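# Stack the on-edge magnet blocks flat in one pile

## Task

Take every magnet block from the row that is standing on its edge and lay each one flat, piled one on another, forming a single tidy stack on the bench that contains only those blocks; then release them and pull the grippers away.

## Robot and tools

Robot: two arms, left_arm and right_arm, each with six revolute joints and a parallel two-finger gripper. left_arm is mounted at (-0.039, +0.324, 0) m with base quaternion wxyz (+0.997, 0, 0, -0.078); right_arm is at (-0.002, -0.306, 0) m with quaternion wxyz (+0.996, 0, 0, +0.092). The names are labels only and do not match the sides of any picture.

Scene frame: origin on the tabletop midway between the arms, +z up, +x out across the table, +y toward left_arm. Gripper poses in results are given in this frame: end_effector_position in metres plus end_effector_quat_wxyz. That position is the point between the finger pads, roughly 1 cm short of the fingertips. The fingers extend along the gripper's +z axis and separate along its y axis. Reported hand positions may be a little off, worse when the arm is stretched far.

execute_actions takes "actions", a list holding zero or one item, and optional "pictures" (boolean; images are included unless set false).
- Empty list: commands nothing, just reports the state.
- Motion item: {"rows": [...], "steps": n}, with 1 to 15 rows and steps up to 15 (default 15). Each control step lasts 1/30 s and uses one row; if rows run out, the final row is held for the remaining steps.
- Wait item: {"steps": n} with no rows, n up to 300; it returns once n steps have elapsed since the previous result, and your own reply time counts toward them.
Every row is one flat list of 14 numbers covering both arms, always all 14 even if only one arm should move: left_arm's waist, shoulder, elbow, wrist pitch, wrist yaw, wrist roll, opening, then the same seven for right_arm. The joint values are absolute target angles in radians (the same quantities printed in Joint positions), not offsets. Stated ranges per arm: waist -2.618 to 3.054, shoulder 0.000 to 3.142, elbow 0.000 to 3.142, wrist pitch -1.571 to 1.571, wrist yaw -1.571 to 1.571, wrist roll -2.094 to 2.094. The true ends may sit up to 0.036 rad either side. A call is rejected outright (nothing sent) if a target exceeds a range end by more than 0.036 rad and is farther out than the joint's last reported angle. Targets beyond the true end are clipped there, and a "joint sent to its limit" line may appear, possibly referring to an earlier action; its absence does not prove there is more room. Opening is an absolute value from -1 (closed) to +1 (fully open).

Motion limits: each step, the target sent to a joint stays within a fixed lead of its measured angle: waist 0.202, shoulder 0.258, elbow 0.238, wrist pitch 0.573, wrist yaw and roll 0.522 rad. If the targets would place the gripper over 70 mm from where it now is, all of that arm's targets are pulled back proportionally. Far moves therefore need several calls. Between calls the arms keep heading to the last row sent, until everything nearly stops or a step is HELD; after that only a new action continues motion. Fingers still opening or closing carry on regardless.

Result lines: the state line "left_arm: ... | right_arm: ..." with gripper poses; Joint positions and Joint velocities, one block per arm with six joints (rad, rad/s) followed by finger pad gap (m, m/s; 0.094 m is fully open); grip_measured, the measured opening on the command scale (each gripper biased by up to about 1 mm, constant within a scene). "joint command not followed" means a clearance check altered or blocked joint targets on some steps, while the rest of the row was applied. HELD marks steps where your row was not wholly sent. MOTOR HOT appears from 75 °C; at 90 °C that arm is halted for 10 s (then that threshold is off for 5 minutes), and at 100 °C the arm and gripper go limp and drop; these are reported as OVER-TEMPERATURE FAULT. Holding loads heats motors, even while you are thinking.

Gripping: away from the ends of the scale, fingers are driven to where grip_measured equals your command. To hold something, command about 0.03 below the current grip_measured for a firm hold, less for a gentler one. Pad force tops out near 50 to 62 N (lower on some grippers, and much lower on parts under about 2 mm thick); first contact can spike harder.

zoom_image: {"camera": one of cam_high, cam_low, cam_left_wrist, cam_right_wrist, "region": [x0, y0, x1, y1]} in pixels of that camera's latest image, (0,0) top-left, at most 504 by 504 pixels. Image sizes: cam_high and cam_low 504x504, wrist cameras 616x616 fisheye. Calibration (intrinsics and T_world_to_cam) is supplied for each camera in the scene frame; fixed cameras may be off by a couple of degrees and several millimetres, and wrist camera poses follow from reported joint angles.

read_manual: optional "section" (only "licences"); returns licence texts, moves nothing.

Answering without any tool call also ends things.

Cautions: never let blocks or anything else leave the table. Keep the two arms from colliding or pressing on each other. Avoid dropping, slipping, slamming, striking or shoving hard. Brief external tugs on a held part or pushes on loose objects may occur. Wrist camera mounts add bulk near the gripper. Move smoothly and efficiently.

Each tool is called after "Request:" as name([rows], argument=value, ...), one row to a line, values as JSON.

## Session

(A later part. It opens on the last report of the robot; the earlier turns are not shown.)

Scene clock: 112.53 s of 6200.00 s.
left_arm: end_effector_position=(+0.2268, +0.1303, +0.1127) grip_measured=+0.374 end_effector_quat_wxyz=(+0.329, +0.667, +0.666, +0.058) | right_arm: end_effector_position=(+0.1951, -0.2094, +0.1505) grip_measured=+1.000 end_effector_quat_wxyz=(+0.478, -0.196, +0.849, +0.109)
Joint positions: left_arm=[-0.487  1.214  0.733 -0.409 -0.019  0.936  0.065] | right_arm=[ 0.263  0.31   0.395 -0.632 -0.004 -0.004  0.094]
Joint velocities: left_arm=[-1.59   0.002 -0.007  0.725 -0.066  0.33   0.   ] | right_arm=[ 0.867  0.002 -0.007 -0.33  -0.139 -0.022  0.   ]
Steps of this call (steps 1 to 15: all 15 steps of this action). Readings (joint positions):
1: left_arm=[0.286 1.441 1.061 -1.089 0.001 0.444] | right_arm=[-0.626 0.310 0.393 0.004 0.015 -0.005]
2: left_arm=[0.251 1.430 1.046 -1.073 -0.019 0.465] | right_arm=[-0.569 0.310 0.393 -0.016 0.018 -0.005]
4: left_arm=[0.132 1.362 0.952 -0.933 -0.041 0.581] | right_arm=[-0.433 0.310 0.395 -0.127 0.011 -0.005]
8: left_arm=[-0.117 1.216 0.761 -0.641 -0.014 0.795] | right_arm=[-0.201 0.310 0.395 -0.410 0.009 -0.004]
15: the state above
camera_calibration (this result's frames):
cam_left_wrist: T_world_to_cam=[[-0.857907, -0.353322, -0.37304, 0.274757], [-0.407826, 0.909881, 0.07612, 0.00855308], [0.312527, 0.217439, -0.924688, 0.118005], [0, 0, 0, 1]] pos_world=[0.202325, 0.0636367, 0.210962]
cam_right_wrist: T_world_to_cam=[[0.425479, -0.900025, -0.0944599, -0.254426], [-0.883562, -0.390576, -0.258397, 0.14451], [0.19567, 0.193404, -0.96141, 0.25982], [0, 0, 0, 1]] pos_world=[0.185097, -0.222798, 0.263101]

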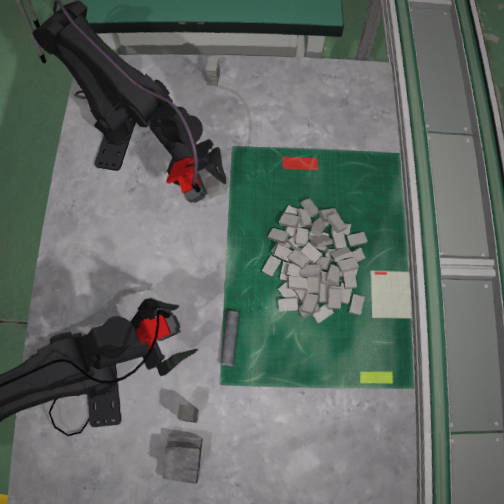

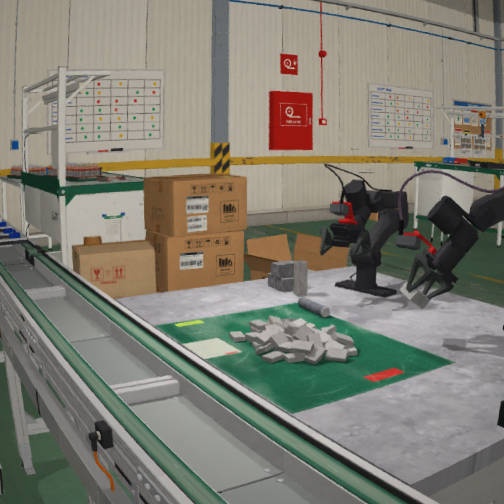

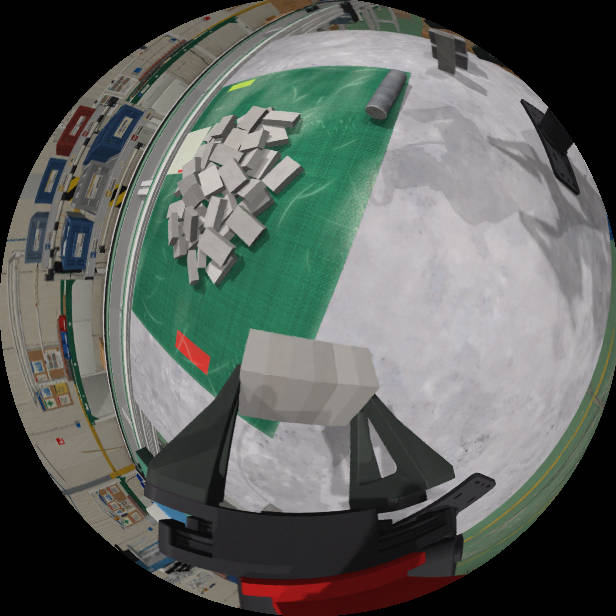

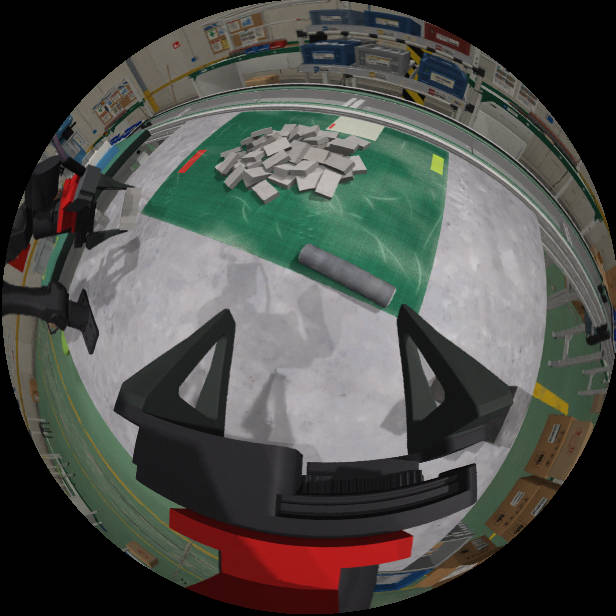

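Request:
execute_actions([
  {"rows":[[-0.7,1.1,0.72,-0.1,0,1.1,0.32,0.4,0.3,0.45,-0.7,0,0,1],[-0.8,1.05,0.69,0,0,1.2,0.32,0.5,0.3,0.5,-0.75,0,0,1],[-0.9,1.0,0.66,0.1,0,1.3,0.32,0.6,0.35,0.55,-0.8,0,0,1],[-1.0,0.95,0.63,0.2,0,1.4,0.32,0.7,0.4,0.6,-0.85,0,0,1],[-1.1,0.9,0.6,0.3,0,1.5,0.32,0.8,0.45,0.65,-0.85,0,0,1],[-1.2,0.85,0.56,0.4,0,1.575,0.32,0.9,0.5,0.7,-0.85,0,0,1],[-1.3,0.8,0.52,0.45,0,1.575,0.32,1.0,0.55,0.75,-0.85,0,0,1],[-1.36,0.74,0.48,0.45,0,1.575,0.32,1.45,0.6,0.83,-0.85,0,0,1]]},
], pictures=false)

Request:
execute_actions([
  {"steps":30},
])

Scene clock: 121.23 s of 6200.00 s.
left_arm: end_effector_position=(+0.0482, +0.0050, +0.2005) grip_measured=+0.374 end_effector_quat_wxyz=(+0.583, +0.796, +0.157, +0.046) | right_arm: end_effector_position=(+0.0198, -0.0730, +0.2458) grip_measured=+1.000 end_effector_quat_wxyz=(+0.356, -0.590, +0.650, +0.320)
Joint positions: left_arm=[-1.16   0.85   0.459  0.069 -0.017  1.448  0.065] | right_arm=[ 1.29   0.59   0.822 -0.804  0.002 -0.003  0.094]
Joint velocities: left_arm=[-1.238 -0.3   -0.154  0.564 -0.066  0.505  0.   ] | right_arm=[ 2.107  0.002  0.002 -0.198  0.022  0.007  0.   ]
Steps of this call (steps 1 to 30: the robot went on to your last target; steps 31 to 90: nothing new was sent; then 5.20 s passed at rest; steps 91 to 105: all 15 steps of this action). Readings (joint positions):
91: left_arm=[-0.618 1.192 0.728 -0.306 -0.006 1.013] | right_arm=[0.306 0.310 0.398 -0.681 0.000 -0.004]
92: left_arm=[-0.645 1.178 0.711 -0.282 -0.027 1.038] | right_arm=[0.354 0.310 0.410 -0.694 0.006 -0.003]
94: left_arm=[-0.726 1.135 0.670 -0.230 -0.039 1.107] | right_arm=[0.497 0.330 0.475 -0.747 0.005 -0.003]
98: left_arm=[-0.884 1.016 0.570 -0.095 -0.026 1.270] | right_arm=[0.785 0.496 0.695 -0.806 0.004 -0.003]
105: the state above

Scene clock: 122.23 s of 6200.00 s.
left_arm: end_effector_position=(-0.0187, -0.0080, +0.2696) grip_measured=+0.374 end_effector_quat_wxyz=(+0.691, +0.723, +0.016, +0.022) | right_arm: end_effector_position=(-0.0169, -0.0755, +0.2410) grip_measured=+1.000 end_effector_quat_wxyz=(+0.321, -0.643, +0.606, +0.342)
Joint positions: left_arm=[-1.351  0.785  0.448  0.292  0.01   1.582  0.065] | right_arm=[ 1.441  0.59   0.822 -0.828 -0.006 -0.003  0.094]
Joint velocities: left_arm=[ 0.002 -0.002 -0.027  0.022  0.022 -0.037 -0.   ] | right_arm=[-0.002  0.022 -0.012 -0.007 -0.051 -0.051  0.   ]
Steps of this call (steps 1 to 30: the robot went on to your last target). Readings (joint positions):
1: left_arm=[-1.203 0.841 0.455 0.086 -0.017 1.465] | right_arm=[1.356 0.590 0.822 -0.809 0.000 -0.003]
2: left_arm=[-1.243 0.834 0.452 0.104 -0.014 1.481] | right_arm=[1.403 0.590 0.822 -0.812 -0.004 -0.003]
4: left_arm=[-1.305 0.822 0.449 0.138 -0.001 1.509] | right_arm=[1.438 0.590 0.822 -0.818 -0.006 -0.003]
8: left_arm=[-1.350 0.800 0.448 0.210 0.012 1.549] | right_arm=[1.441 0.590 0.822 -0.824 -0.006 -0.003]
30: the state above
All arms were judged still, so your last target was given up. Only a new action makes them travel on or press farther. Fingers that are still opening or closing keep moving.
camera_calibration (this result's frames):
cam_left_wrist: T_world_to_cam=[[-0.276985, 0.0527774, -0.959424, 0.245911], [0.740179, 0.648417, -0.17802, 0.110195], [0.612711, -0.759454, -0.218666, 0.177356], [0, 0, 0, 1]] pos_world=[-0.122119, 0.050263, 0.294332]
cam_right_wrist: T_world_to_cam=[[0.994374, 0.044547, -0.0961027, 0.0461974], [0.0233571, -0.977149, -0.211267, -0.0075123], [-0.103318, 0.207834, -0.972692, 0.361086], [0, 0, 0, 1]] pos_world=[-0.00845528, -0.0844446, 0.354079]

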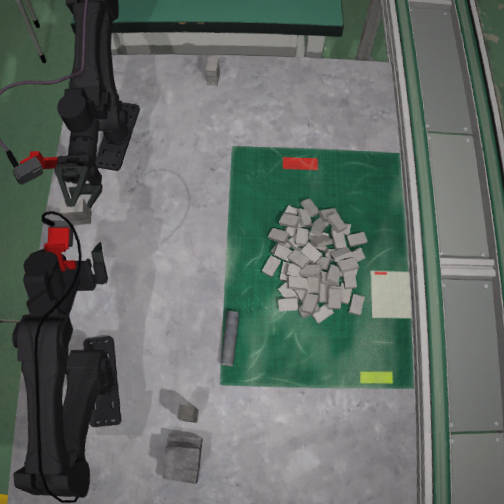

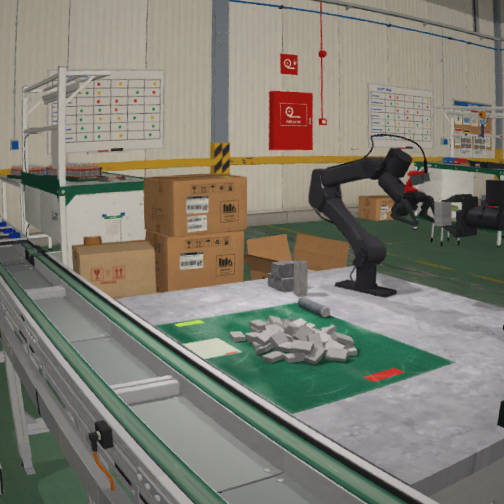

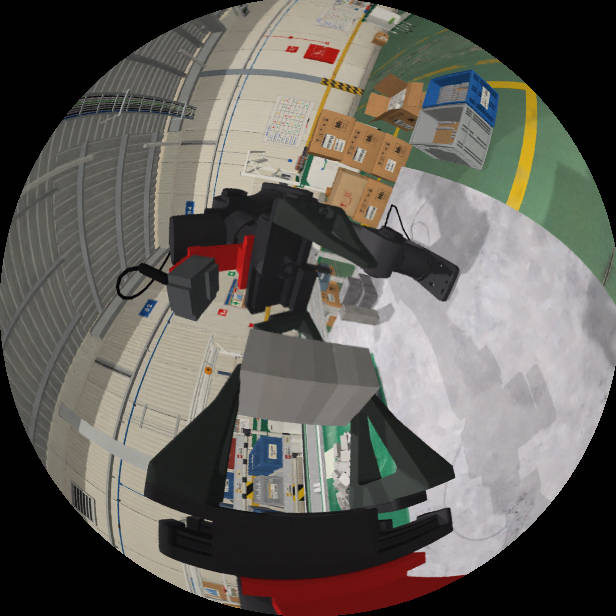

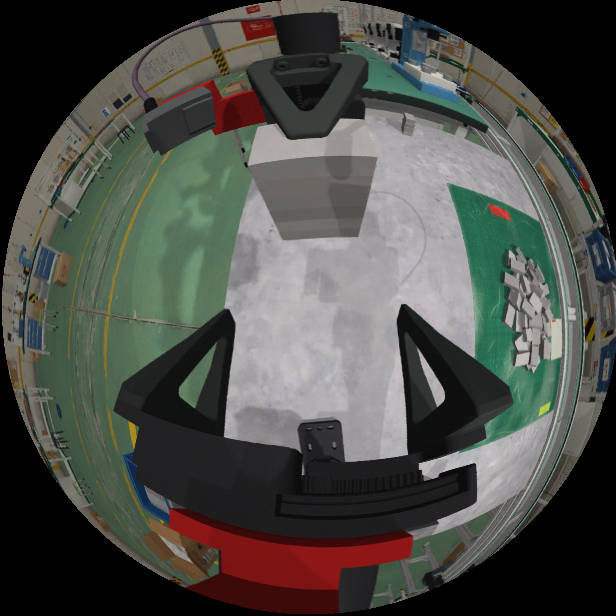

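Request:
execute_actions([
  {"rows":[[-1.36,0.74,0.48,0.47,0,1.565,0.32,1.45,0.63,0.86,-0.8,0,0,0.8],[-1.36,0.74,0.48,0.495,0,1.565,0.32,1.45,0.66,0.88,-0.78,0,0,0.7],[-1.36,0.74,0.48,0.495,0,1.565,0.32,1.45,0.69,0.9,-0.76,0,0,0.6],[-1.36,0.74,0.48,0.495,0,1.565,0.32,1.45,0.72,0.91,-0.74,0,0,0.6],[-1.36,0.74,0.48,0.495,0,1.565,0.32,1.45,0.75,0.925,-0.72,0,0,0.6],[-1.36,0.74,0.48,0.495,0,1.565,0.32,1.45,0.78,0.94,-0.7,0,0,0.6],[-1.36,0.74,0.48,0.495,0,1.565,0.32,1.45,0.81,0.95,-0.685,0,0,0.6],[-1.36,0.74,0.48,0.495,0,1.565,0.32,1.45,0.84,0.96,-0.685,0,0,0.6],[-1.36,0.74,0.48,0.495,0,1.565,0.32,1.45,0.862,0.97,-0.685,0,0,0.6]]},
], pictures=false)

Request:
execute_actions([
  {"steps":15},
])

Request:
zoom_image(camera="cam_low", region=[384, 140, 504, 260])

Scene clock: 136.80 s of 6200.00 s.
left_arm: end_effector_position=(-0.0187, -0.0082, +0.2803) grip_measured=+0.374 end_effector_quat_wxyz=(+0.706, +0.708, +0.015, +0.023) | right_arm: end_effector_position=(-0.0200, -0.0171, +0.2558) grip_measured=+0.602 end_effector_quat_wxyz=(+0.315, -0.647, +0.609, +0.335)
Joint positions: left_arm=[-1.351  0.785  0.448  0.335  0.01   1.582  0.065] | right_arm=[ 1.441  0.86   0.946 -0.702 -0.006 -0.003  0.075]
Joint velocities: left_arm=[ 0.002  0.002 -0.012 -0.007 -0.007  0.007 -0.001] | right_arm=[ 0.002 -0.007 -0.002  0.022  0.022  0.022  0.   ]
Steps of this call (steps 1 to 90: nothing new was sent; then 11.07 s passed at rest; steps 91 to 105: all 15 steps of this action). Readings (joint positions):
91: left_arm=[-1.351 0.785 0.448 0.293 0.010 1.582] | right_arm=[1.441 0.593 0.824 -0.828 -0.006 -0.003]
92: left_arm=[-1.351 0.785 0.448 0.296 0.010 1.582] | right_arm=[1.441 0.603 0.830 -0.827 -0.006 -0.003]
94: left_arm=[-1.351 0.785 0.448 0.307 0.010 1.582] | right_arm=[1.441 0.648 0.859 -0.814 -0.006 -0.003]
98: left_arm=[-1.351 0.785 0.448 0.328 0.010 1.582] | right_arm=[1.441 0.772 0.922 -0.747 -0.006 -0.003]
105: the state above

Scene clock: 137.30 s of 6200.00 s.
left_arm: end_effector_position=(-0.0187, -0.0082, +0.2804) grip_measured=+0.374 end_effector_quat_wxyz=(+0.706, +0.708, +0.015, +0.023) | right_arm: end_effector_position=(-0.0201, -0.0161, +0.2571) grip_measured=+0.602 end_effector_quat_wxyz=(+0.317, -0.645, +0.608, +0.337)
Joint positions: left_arm=[-1.351  0.785  0.448  0.335  0.01   1.582  0.065] | right_arm=[ 1.441  0.86   0.946 -0.695 -0.006 -0.003  0.075]
Joint velocities: left_arm=[-0.002  0.002  0.002 -0.037  0.022  0.037 -0.001] | right_arm=[-0.012 -0.017 -0.012 -0.022 -0.066 -0.066 -0.   ]
Steps of this call (steps 1 to 15: the robot went on to your last target). Readings (joint positions):
1: left_arm=[-1.351 0.785 0.448 0.335 0.010 1.582] | right_arm=[1.441 0.860 0.946 -0.700 -0.006 -0.003]
2: left_arm=[-1.351 0.785 0.448 0.335 0.010 1.582] | right_arm=[1.441 0.860 0.946 -0.699 -0.006 -0.003]
4: left_arm=[-1.351 0.785 0.448 0.335 0.010 1.582] | right_arm=[1.441 0.860 0.946 -0.697 -0.006 -0.003]
8: left_arm=[-1.351 0.785 0.448 0.335 0.010 1.582] | right_arm=[1.441 0.860 0.946 -0.696 -0.006 -0.003]
15: the state above
All arms were judged still, so your last target was given up. Only a new action makes them travel on or press farther. Fingers that are still opening or closing keep moving.
camera_calibration (this result's frames):
cam_left_wrist: T_world_to_cam=[[-0.274319, 0.0110856, -0.961575, 0.256609], [0.740709, 0.640127, -0.20393, 0.119484], [0.613269, -0.768189, -0.18381, 0.169675], [0, 0, 0, 1]] pos_world=[-0.122166, 0.0510124, 0.302303]
cam_right_wrist: T_world_to_cam=[[0.994449, 0.0431569, -0.0959638, 0.0482204], [0.023516, -0.980105, -0.197083, 0.0503202], [-0.10256, 0.193732, -0.975679, 0.364669], [0, 0, 0, 1]] pos_world=[-0.0117356, -0.02341, 0.370344]

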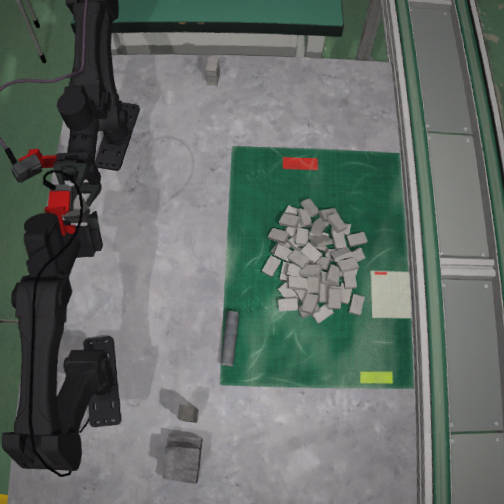

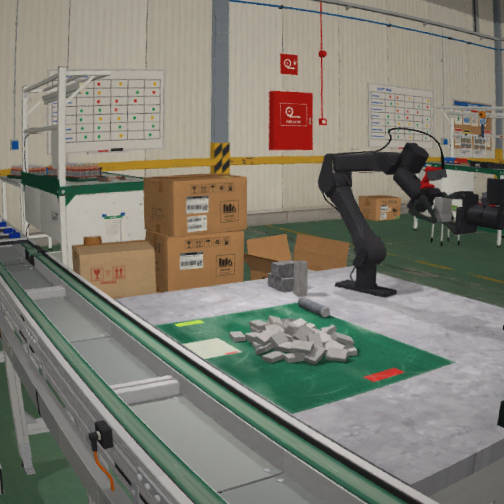

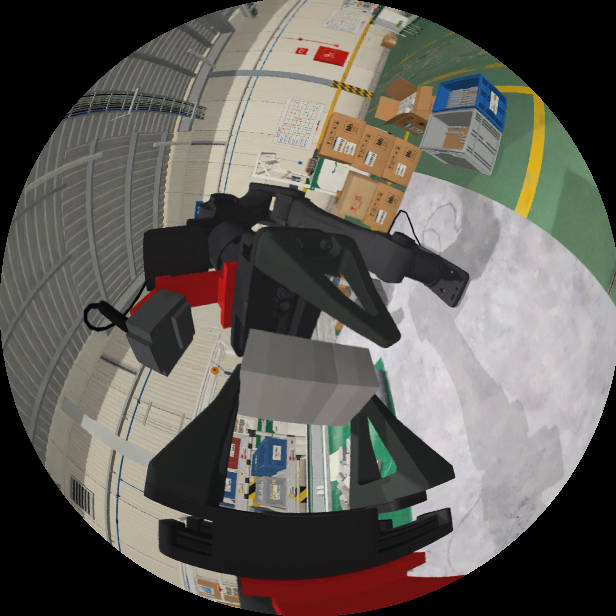

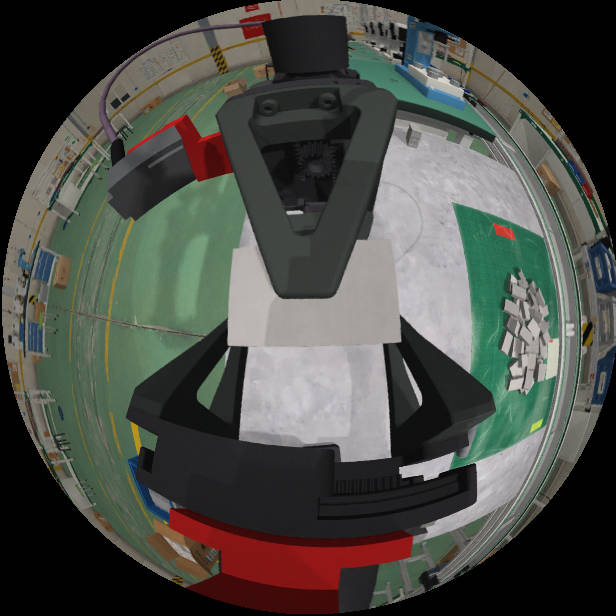

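Region (384, 140, 504, 260) of cam_low's 504x504 image, scaled by 4.200, with more detail than that image has.

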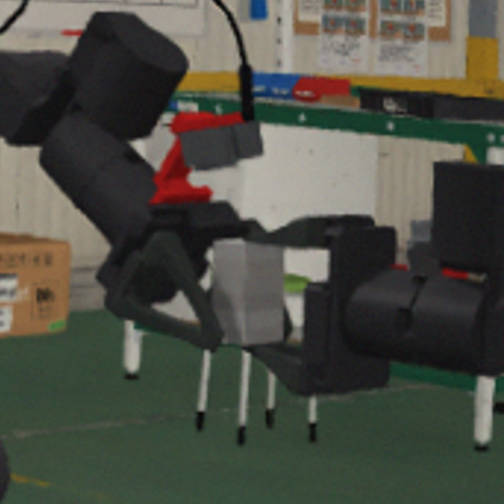

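Request:
execute_actions([
  {"rows":[[-1.36,0.74,0.48,0.495,0,1.565,0.32,1.45,0.875,0.99,-0.685,0,0,0.5],[-1.36,0.74,0.48,0.495,0,1.565,0.32,1.45,0.89,1.0,-0.685,0,0,0.4],[-1.36,0.74,0.48,0.495,0,1.565,0.32,1.45,0.905,1.01,-0.685,0,0,0.3],[-1.36,0.74,0.48,0.495,0,1.565,0.32,1.45,0.915,1.02,-0.685,0,0,0.12]]},
])

Request:
zoom_image(camera="cam_left_wrist", region=[200, 220, 460, 460])

Request:
zoom_image(camera="cam_low", region=[404, 160, 484, 240])

Scene clock: 145.10 s of 6200.00 s.
left_arm: end_effector_position=(-0.0187, -0.0082, +0.2804) grip_measured=+0.374 end_effector_quat_wxyz=(+0.706, +0.708, +0.015, +0.023) | right_arm: end_effector_position=(-0.0207, -0.0055, +0.2708) grip_measured=+0.122 end_effector_quat_wxyz=(+0.323, -0.642, +0.605, +0.343)
Joint positions: left_arm=[-1.351  0.785  0.448  0.335  0.01   1.582  0.065] | right_arm=[ 1.441  0.903  0.999 -0.686 -0.006 -0.003  0.053]
Joint velocities: left_arm=[ 0.007  0.007 -0.007  0.007  0.081 -0.066  0.   ] | right_arm=[ 0.002 -0.002 -0.002 -0.007  0.007 -0.022 -0.001]
Steps of this call (steps 1 to 90: nothing new was sent; then 4.30 s passed at rest; steps 91 to 105: all 15 steps of this action). Readings (joint positions):
91: left_arm=[-1.351 0.785 0.448 0.335 0.010 1.582] | right_arm=[1.441 0.860 0.948 -0.695 -0.006 -0.003]
92: left_arm=[-1.351 0.785 0.448 0.335 0.010 1.582] | right_arm=[1.441 0.863 0.953 -0.695 -0.006 -0.003]
94: left_arm=[-1.351 0.785 0.448 0.335 0.010 1.582] | right_arm=[1.441 0.879 0.975 -0.695 -0.006 -0.003]
98: left_arm=[-1.351 0.785 0.448 0.335 0.010 1.582] | right_arm=[1.441 0.902 0.999 -0.686 -0.006 -0.003]
105: the state above
camera_calibration (this result's frames):
cam_left_wrist: T_world_to_cam=[[-0.274319, 0.0110856, -0.961575, 0.256609], [0.740709, 0.640127, -0.20393, 0.119484], [0.613269, -0.768189, -0.18381, 0.169675], [0, 0, 0, 1]] pos_world=[-0.122166, 0.0510124, 0.302303]
cam_right_wrist: T_world_to_cam=[[0.994347, 0.0450596, -0.0961488, 0.0497029], [0.0232958, -0.976009, -0.216482, 0.0687231], [-0.103597, 0.213018, -0.971541, 0.374882], [0, 0, 0, 1]] pos_world=[-0.0121864, -0.0150219, 0.383869]

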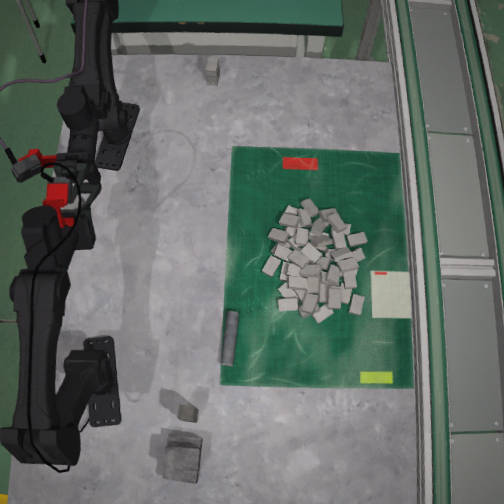

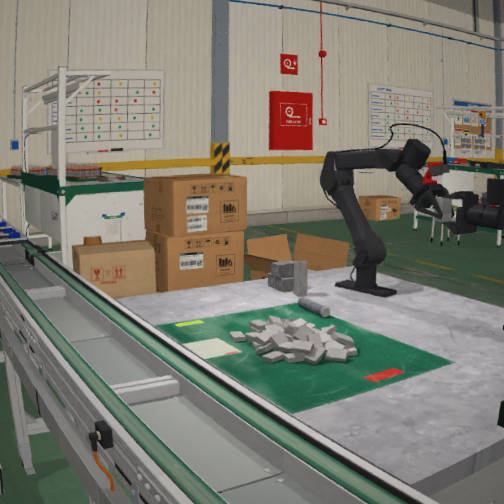

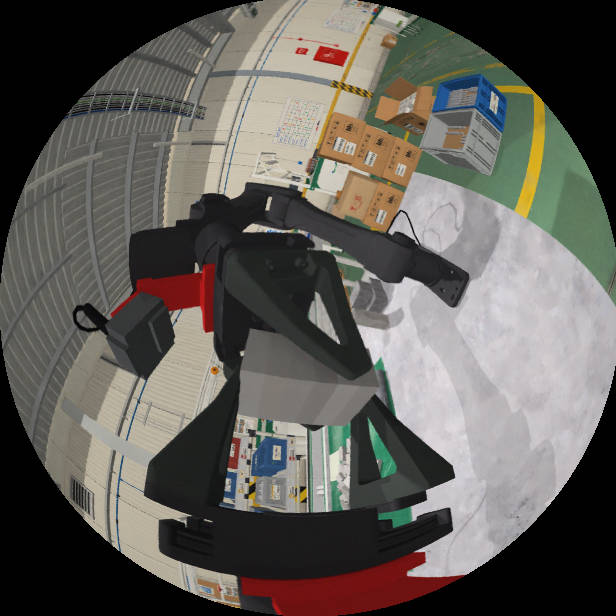

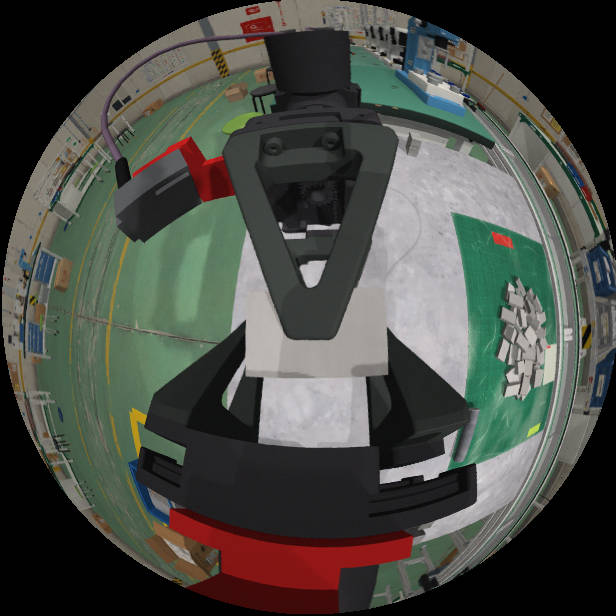

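Region (200, 220, 460, 460) of cam_left_wrist's 616x616 image, scaled by 1.938, with more detail than that image has; it fills the top 465 rows of this view, and the rest is white.

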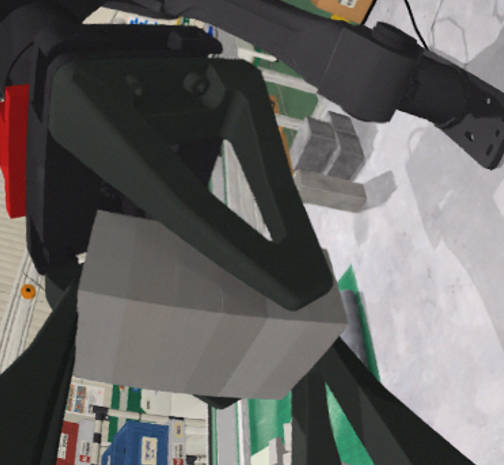

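Region (404, 160, 484, 240) of cam_low's 504x504 image, scaled by 6.300, with more detail than that image has.

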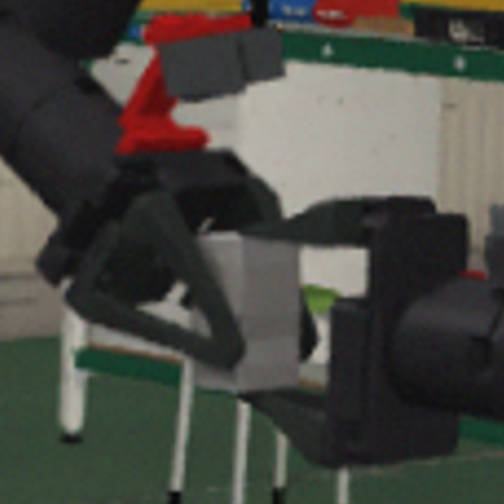

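Request:
execute_actions([
  {"rows":[[-1.36,0.74,0.48,0.495,0,1.565,0.32,1.45,0.915,1.02,-0.744,0,0,0.04]]},
])

Request:
zoom_image(camera="cam_left_wrist", region=[200, 220, 460, 460])

Request:
zoom_image(camera="cam_low", region=[404, 160, 484, 240])

Scene clock: 152.07 s of 6200.00 s.
left_arm: end_effector_position=(-0.0191, -0.0082, +0.2804) grip_measured=+0.374 end_effector_quat_wxyz=(+0.706, +0.708, +0.015, +0.022) | right_arm: end_effector_position=(-0.0194, -0.0096, +0.2648) grip_measured=+0.042 end_effector_quat_wxyz=(+0.315, -0.646, +0.610, +0.332)
Joint positions: left_arm=[-1.352  0.785  0.448  0.335  0.01   1.581  0.065] | right_arm=[ 1.441  0.903  0.999 -0.715 -0.    -0.003  0.049]
Joint velocities: left_arm=[ 0.002 -0.012 -0.012  0.022  0.051 -0.007 -0.   ] | right_arm=[-0.002 -0.012 -0.007 -0.081  0.007  0.022 -0.   ]
Steps of this call (steps 1 to 15: the robot went on to your last target; steps 16 to 90: nothing new was sent; then 3.47 s passed at rest; steps 91 to 105: all 15 steps of this action). Readings (joint positions):
91: left_arm=[-1.351 0.785 0.448 0.335 0.010 1.581] | right_arm=[1.441 0.903 0.999 -0.688 -0.004 -0.003]
92: left_arm=[-1.352 0.785 0.448 0.335 0.010 1.581] | right_arm=[1.441 0.903 0.999 -0.692 -0.002 -0.003]
94: left_arm=[-1.352 0.785 0.448 0.335 0.010 1.581] | right_arm=[1.441 0.903 0.999 -0.701 -0.000 -0.003]
98: left_arm=[-1.352 0.785 0.448 0.335 0.010 1.581] | right_arm=[1.441 0.903 0.999 -0.711 -0.000 -0.003]
105: the state above
camera_calibration (this result's frames):
cam_left_wrist: T_world_to_cam=[[-0.275035, 0.0114651, -0.961366, 0.256417], [0.741528, 0.638989, -0.204521, 0.120005], [0.611957, -0.769131, -0.184246, 0.170018], [0, 0, 0, 1]] pos_world=[-0.122508, 0.0511441, 0.30238]
cam_right_wrist: T_world_to_cam=[[0.994996, 0.0376249, -0.0925555, 0.0470653], [0.0196614, -0.982004, -0.187831, 0.0556855], [-0.0979571, 0.185072, -0.977831, 0.371553], [0, 0, 0, 1]] pos_world=[-0.0115284, -0.0158515, 0.378132]

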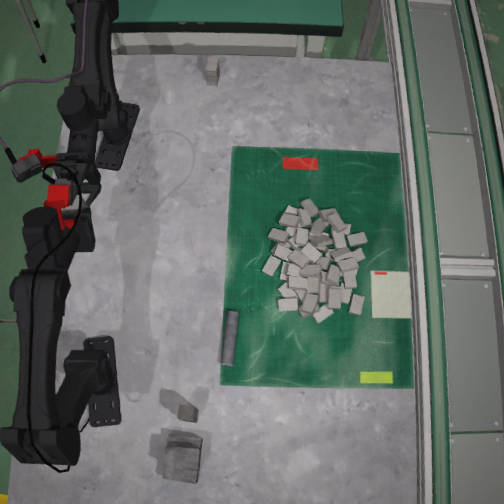

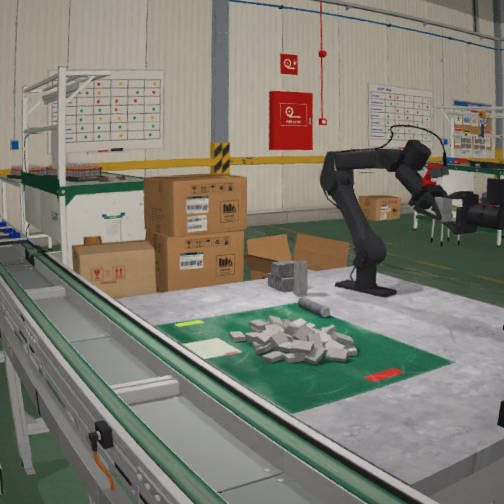

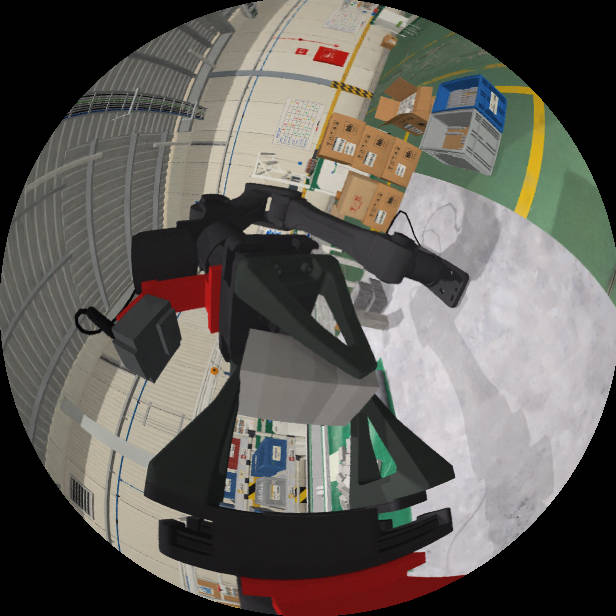

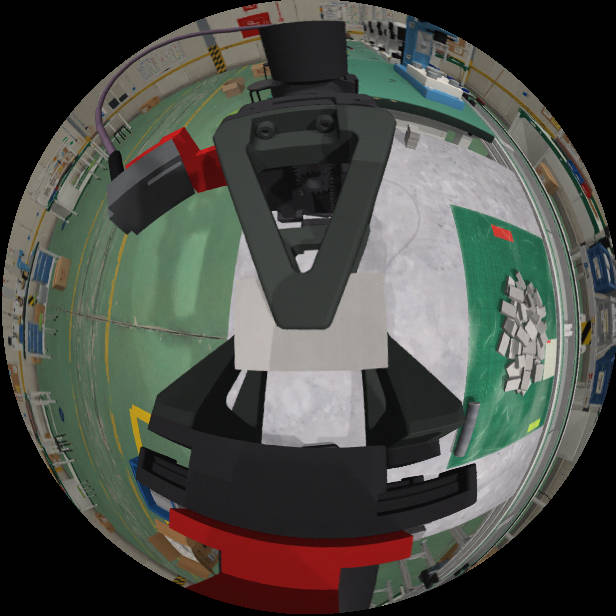

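Region (200, 220, 460, 460) of cam_left_wrist's 616x616 image, scaled by 1.938, with more detail than that image has; it fills the top 465 rows of this view, and the rest is white.

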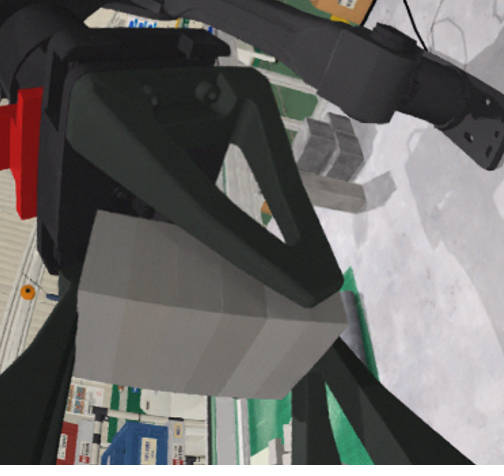

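Region (404, 160, 484, 240) of cam_low's 504x504 image, scaled by 6.300, with more detail than that image has.

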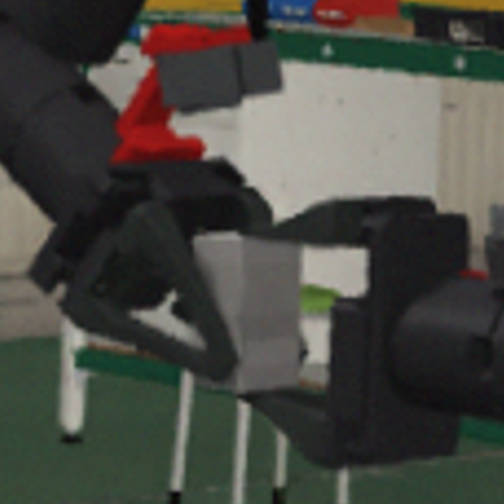

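Good. Close.

Request:
execute_actions([
  {"rows":[[-1.352,0.74,0.48,0.495,0,1.565,0.32,1.43,0.915,1.02,-0.74,0,0,0.02],[-1.352,0.74,0.48,0.495,0,1.565,0.32,1.43,0.915,1.02,-0.74,0,0,0.0],[-1.352,0.74,0.48,0.495,0,1.565,0.32,1.43,0.915,1.02,-0.74,0,0,-0.02],[-1.352,0.74,0.48,0.495,0,1.565,0.32,1.43,0.915,1.02,-0.74,0,0,-0.04],[-1.352,0.74,0.48,0.495,0,1.565,0.32,1.43,0.915,1.02,-0.74,0,0,-0.06],[-1.352,0.74,0.48,0.495,0,1.565,0.32,1.43,0.915,1.02,-0.74,0,0,-0.08],[-1.352,0.74,0.48,0.495,0,1.565,0.32,1.43,0.915,1.02,-0.74,0,0,-0.1]]},
], pictures=false)

Scene clock: 157.67 s of 6200.00 s.
left_arm: end_effector_position=(-0.0193, -0.0082, +0.2805) grip_measured=+0.374 end_effector_quat_wxyz=(+0.706, +0.707, +0.015, +0.022) | right_arm: end_effector_position=(-0.0175, -0.0096, +0.2646) grip_measured=-0.076 end_effector_quat_wxyz=(+0.317, -0.644, +0.613, +0.330)
Joint positions: left_arm=[-1.352  0.785  0.448  0.336  0.011  1.581  0.065] | right_arm=[ 1.437  0.903  0.999 -0.716  0.003 -0.002  0.043]
Joint velocities: left_arm=[ 0.012 -0.007  0.012 -0.022 -0.022  0.037 -0.   ] | right_arm=[-0.012  0.017 -0.032 -0.081 -0.007 -0.007  0.   ]
Steps of this call (steps 1 to 15: the robot went on to your last target; steps 16 to 90: nothing new was sent; then 2.10 s passed at rest; steps 91 to 105: all 15 steps of this action). Readings (joint positions):
91: left_arm=[-1.352 0.785 0.448 0.335 0.010 1.580] | right_arm=[1.441 0.903 0.999 -0.716 0.000 -0.003]
92: left_arm=[-1.352 0.785 0.448 0.335 0.010 1.580] | right_arm=[1.440 0.903 0.999 -0.716 0.001 -0.003]
94: left_arm=[-1.352 0.785 0.448 0.335 0.010 1.580] | right_arm=[1.438 0.903 0.999 -0.716 0.002 -0.003]
98: left_arm=[-1.352 0.785 0.448 0.336 0.011 1.581] | right_arm=[1.437 0.903 0.999 -0.716 0.003 -0.002]
105: the state above

Transfer load, then ease the left grip slightly.

Request:
execute_actions([
  {"rows":[[-1.352,0.75,0.475,0.47,0.01,1.58,0.34,1.437,0.91,1.025,-0.71,0,0,-0.13],[-1.352,0.76,0.47,0.44,0.01,1.58,0.35,1.437,0.9,1.03,-0.69,0,0,-0.13],[-1.352,0.77,0.465,0.41,0.01,1.58,0.36,1.437,0.895,1.035,-0.665,0,0,-0.13],[-1.352,0.78,0.46,0.38,0.01,1.58,0.36,1.437,0.89,1.04,-0.64,0,0,-0.13],[-1.352,0.785,0.45,0.345,0.01,1.58,0.36,1.437,0.885,1.04,-0.61,0,0,-0.13],[-1.352,0.785,0.45,0.345,0.01,1.58,0.37,1.437,0.885,1.04,-0.61,0,0,-0.13],[-1.352,0.785,0.45,0.345,0.01,1.58,0.38,1.437,0.885,1.04,-0.61,0,0,-0.13],[-1.352,0.785,0.45,0.345,0.01,1.58,0.39,1.437,0.885,1.04,-0.61,0,0,-0.13],[-1.352,0.785,0.45,0.345,0.01,1.58,0.41,1.437,0.885,1.04,-0.61,0,0,-0.13],[-1.352,0.785,0.45,0.345,0.01,1.58,0.44,1.437,0.885,1.04,-0.61,0,0,-0.13],[-1.352,0.785,0.45,0.345,0.01,1.58,0.48,1.437,0.885,1.04,-0.61,0,0,-0.13],[-1.352,0.785,0.45,0.345,0.01,1.58,0.52,1.437,0.885,1.04,-0.61,0,0,-0.13]]},
])

Request:
zoom_image(camera="cam_left_wrist", region=[200, 220, 460, 460])

Scene clock: 171.50 s of 6200.00 s.
left_arm: end_effector_position=(-0.0194, -0.0082, +0.2785) grip_measured=+0.517 end_effector_quat_wxyz=(+0.703, +0.710, +0.013, +0.023) | right_arm: end_effector_position=(-0.0175, -0.0089, +0.2656) grip_measured=-0.077 end_effector_quat_wxyz=(+0.318, -0.643, +0.612, +0.332)
Joint positions: left_arm=[-1.352  0.785  0.448  0.328  0.012  1.586  0.071] | right_arm=[ 1.437  0.903  0.999 -0.711  0.003 -0.002  0.043]
Joint velocities: left_arm=[-0.002  0.002  0.002 -0.022 -0.037 -0.066  0.   ] | right_arm=[0.002 0.017 0.012 0.037 0.037 0.007 0.   ]
Steps of this call (steps 1 to 15: the robot went on to your last target; steps 16 to 90: nothing new was sent; then 10.33 s passed at rest; steps 91 to 105: all 15 steps of this action). Readings (joint positions):
91: left_arm=[-1.352 0.785 0.448 0.336 0.011 1.582] | right_arm=[1.437 0.903 0.999 -0.715 0.003 -0.002]
92: left_arm=[-1.352 0.785 0.448 0.335 0.012 1.583] | right_arm=[1.437 0.903 0.999 -0.714 0.003 -0.002]
94: left_arm=[-1.352 0.785 0.448 0.330 0.012 1.583] | right_arm=[1.437 0.903 0.999 -0.713 0.003 -0.002]
98: left_arm=[-1.352 0.785 0.448 0.327 0.012 1.584] | right_arm=[1.437 0.903 0.999 -0.711 0.003 -0.002]
105: the state above
camera_calibration (this result's frames):
cam_left_wrist: T_world_to_cam=[[-0.270348, 0.0194806, -0.962565, 0.25501], [0.743493, 0.639413, -0.195879, 0.117455], [0.611661, -0.768617, -0.187348, 0.170696], [0, 0, 0, 1]] pos_world=[-0.122794, 0.0511298, 0.300451]
cam_right_wrist: T_world_to_cam=[[0.995387, 0.0302709, -0.091043, 0.0447652], [0.0123178, -0.98139, -0.191631, 0.057318], [-0.0951495, 0.189625, -0.977235, 0.372307], [0, 0, 0, 1]] pos_world=[-0.00983994, -0.0157026, 0.378891]

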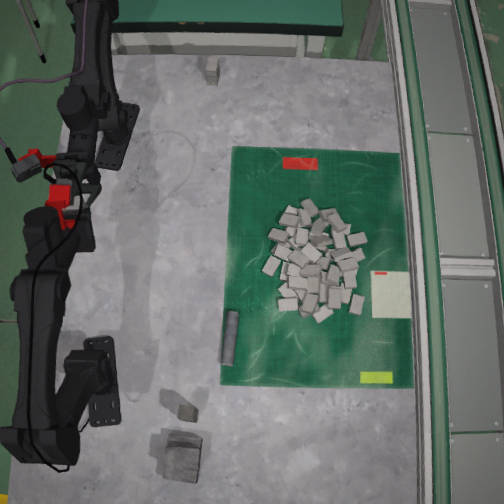

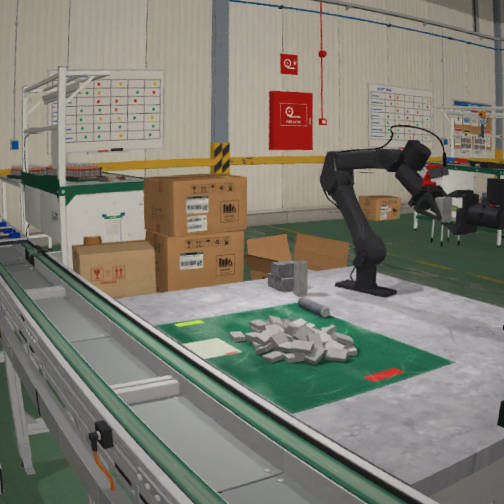

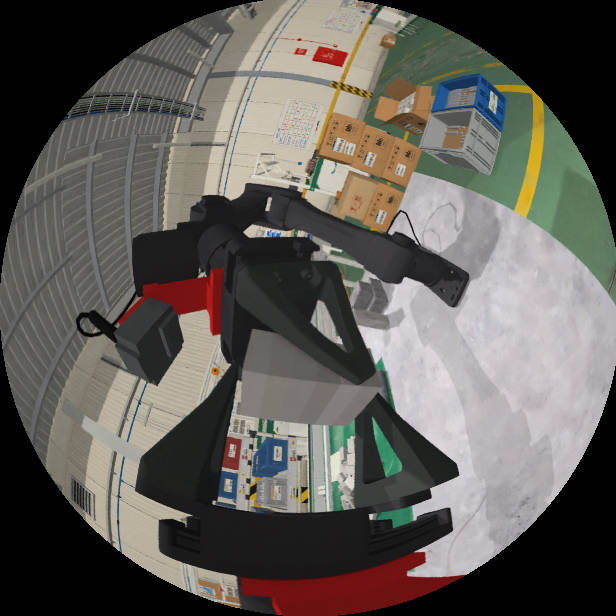

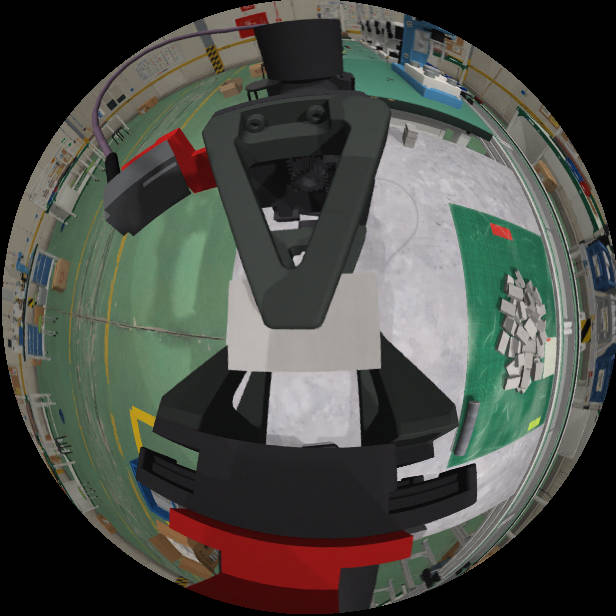

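Region (200, 220, 460, 460) of cam_left_wrist's 616x616 image, scaled by 1.938, with more detail than that image has; it fills the top 465 rows of this view, and the rest is white.

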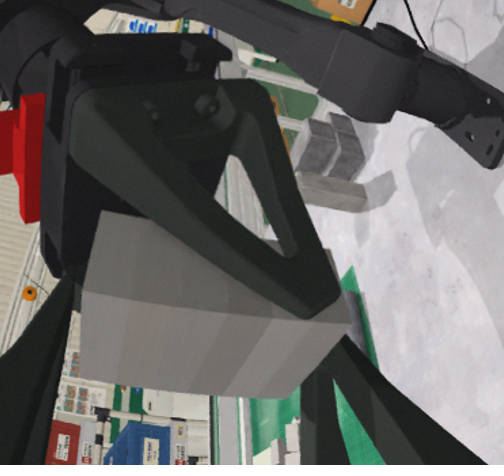

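Request:
execute_actions([
  {"rows":[[-1.352,0.785,0.45,0.33,0.01,1.58,0.7,1.437,0.885,1.04,-0.61,0,0,-0.13],[-1.352,0.775,0.44,0.315,0.01,1.58,0.9,1.437,0.885,1.04,-0.61,0,0,-0.13],[-1.352,0.76,0.435,0.3,0.01,1.58,0.9,1.437,0.885,1.04,-0.61,0,0,-0.13],[-1.352,0.745,0.43,0.285,0.01,1.58,0.9,1.437,0.885,1.04,-0.61,0,0,-0.13],[-1.352,0.73,0.427,0.27,0.01,1.58,0.9,1.437,0.885,1.04,-0.61,0,0,-0.13],[-1.352,0.71,0.424,0.25,0.01,1.58,0.9,1.437,0.885,1.04,-0.61,0,0,-0.13],[-1.352,0.69,0.42,0.235,0.01,1.58,0.9,1.437,0.885,1.04,-0.61,0,0,-0.13],[-1.352,0.67,0.417,0.22,0.01,1.58,0.9,1.437,0.885,1.04,-0.61,0,0,-0.13],[-1.352,0.65,0.414,0.2,0.01,1.58,0.9,1.437,0.885,1.04,-0.61,0,0,-0.13],[-1.352,0.63,0.41,0.185,0.01,1.58,0.9,1.437,0.885,1.04,-0.61,0,0,-0.13],[-1.352,0.61,0.407,0.17,0.01,1.58,0.9,1.437,0.885,1.04,-0.61,0,0,-0.13],[-1.352,0.59,0.404,0.15,0.01,1.58,0.9,1.437,0.885,1.04,-0.61,0,0,-0.13],[-1.352,0.56,0.4,0.125,0.01,1.58,0.9,1.437,0.885,1.04,-0.61,0,0,-0.13],[-1.352,0.53,0.4,0.1,0.01,1.58,0.9,1.437,0.885,1.04,-0.61,0,0,-0.13],[-1.352,0.5,0.4,0.08,0.01,1.58,0.9,1.437,0.885,1.04,-0.61,0,0,-0.13]]},
], pictures=false)

Request:
execute_actions([
  {"rows":[[-1.352,0.46,0.4,0.04,0.01,1.58,0.9,1.437,0.885,1.04,-0.61,0,0,-0.13],[-1.352,0.42,0.4,0.0,0.01,1.58,0.9,1.437,0.885,1.04,-0.61,0,0,-0.13],[-1.352,0.36,0.4,-0.05,0.01,1.58,0.9,1.437,0.885,1.04,-0.61,0,0,-0.13],[-1.352,0.3,0.4,-0.1,0.01,1.58,0.9,1.437,0.885,1.04,-0.61,0,0,-0.13]],"steps":10},
])

Scene clock: 194.73 s of 6200.00 s.
left_arm: end_effector_position=(-0.0215, +0.0255, +0.2848) grip_measured=+0.898 end_effector_quat_wxyz=(+0.710, +0.703, +0.012, +0.024) | right_arm: end_effector_position=(-0.0175, -0.0089, +0.2656) grip_measured=-0.077 end_effector_quat_wxyz=(+0.318, -0.643, +0.612, +0.332)
Joint positions: left_arm=[-1.352  0.579  0.415  0.174  0.012  1.587  0.089] | right_arm=[ 1.437  0.903  0.999 -0.711  0.003 -0.002  0.043]
Joint velocities: left_arm=[-0.017 -0.808 -0.076 -0.608 -0.007  0.022  0.   ] | right_arm=[ 0.007 -0.017  0.007 -0.007 -0.066  0.007 -0.001]
Steps of this call (steps 1 to 15: the robot went on to your last target; steps 16 to 90: nothing new was sent; then 19.73 s passed at rest; steps 91 to 105: all 15 steps of this action). Readings (joint positions):
91: left_arm=[-1.352 0.785 0.448 0.328 0.012 1.587] | right_arm=[1.437 0.903 0.999 -0.711 0.003 -0.002]
92: left_arm=[-1.352 0.785 0.448 0.328 0.012 1.587] | right_arm=[1.437 0.903 0.999 -0.711 0.003 -0.002]
94: left_arm=[-1.352 0.784 0.448 0.323 0.012 1.587] | right_arm=[1.437 0.903 0.999 -0.711 0.003 -0.002]
98: left_arm=[-1.352 0.736 0.435 0.282 0.012 1.587] | right_arm=[1.437 0.903 0.999 -0.711 0.003 -0.002]
105: the state above

Scene clock: 195.07 s of 6200.00 s.
left_arm: end_effector_position=(-0.0243, +0.0700, +0.3004) grip_measured=+0.898 end_effector_quat_wxyz=(+0.730, +0.683, +0.012, +0.025) | right_arm: end_effector_position=(-0.0175, -0.0089, +0.2656) grip_measured=-0.077 end_effector_quat_wxyz=(+0.318, -0.643, +0.612, +0.332)
Joint positions: left_arm=[-1.352  0.312  0.412 -0.034  0.012  1.587  0.089] | right_arm=[ 1.437  0.903  0.999 -0.711  0.003 -0.002  0.043]
Joint velocities: left_arm=[-0.002 -0.012 -0.007 -0.432  0.051 -0.022 -0.   ] | right_arm=[-0.007  0.017 -0.007  0.037 -0.007 -0.007  0.   ]
Steps of this call (steps 1 to 10: all 10 steps of this action). Readings (joint positions):
1: left_arm=[-1.352 0.549 0.414 0.152 0.012 1.587] | right_arm=[1.437 0.903 0.999 -0.711 0.003 -0.002]
2: left_arm=[-1.352 0.515 0.412 0.125 0.012 1.587] | right_arm=[1.437 0.903 0.999 -0.711 0.003 -0.002]
4: left_arm=[-1.352 0.428 0.412 0.059 0.012 1.587] | right_arm=[1.437 0.903 0.999 -0.711 0.003 -0.002]
8: left_arm=[-1.352 0.313 0.412 -0.010 0.012 1.587] | right_arm=[1.437 0.903 0.999 -0.711 0.003 -0.002]
10: the state above
camera_calibration (this result's frames):
cam_left_wrist: T_world_to_cam=[[-0.264641, -0.0538126, -0.962844, 0.278596], [0.744763, 0.622866, -0.239512, 0.0896399], [0.612611, -0.780476, -0.124758, 0.220034], [0, 0, 0, 1]] pos_world=[-0.127828, 0.130889, 0.317165]
cam_right_wrist: T_world_to_cam=[[0.995387, 0.0302709, -0.091043, 0.0447652], [0.0123178, -0.98139, -0.191631, 0.057318], [-0.0951495, 0.189625, -0.977235, 0.372307], [0, 0, 0, 1]] pos_world=[-0.00983994, -0.0157026, 0.378891]

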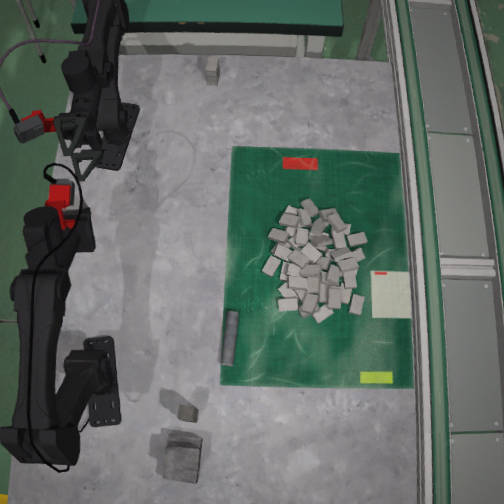

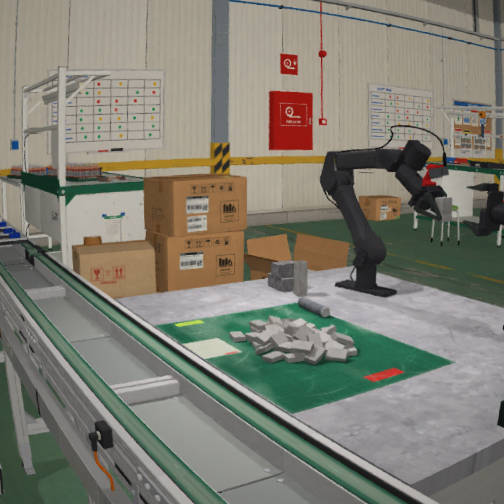

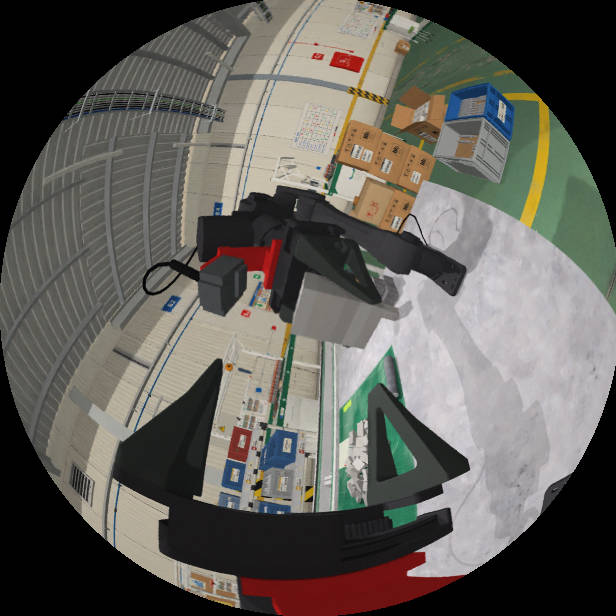

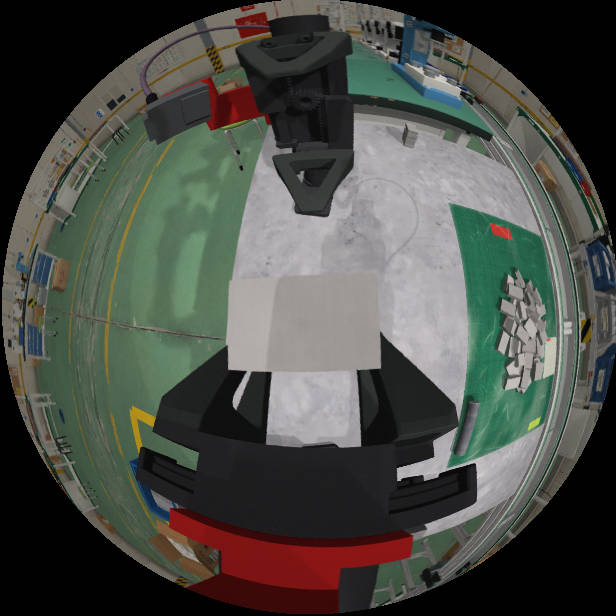

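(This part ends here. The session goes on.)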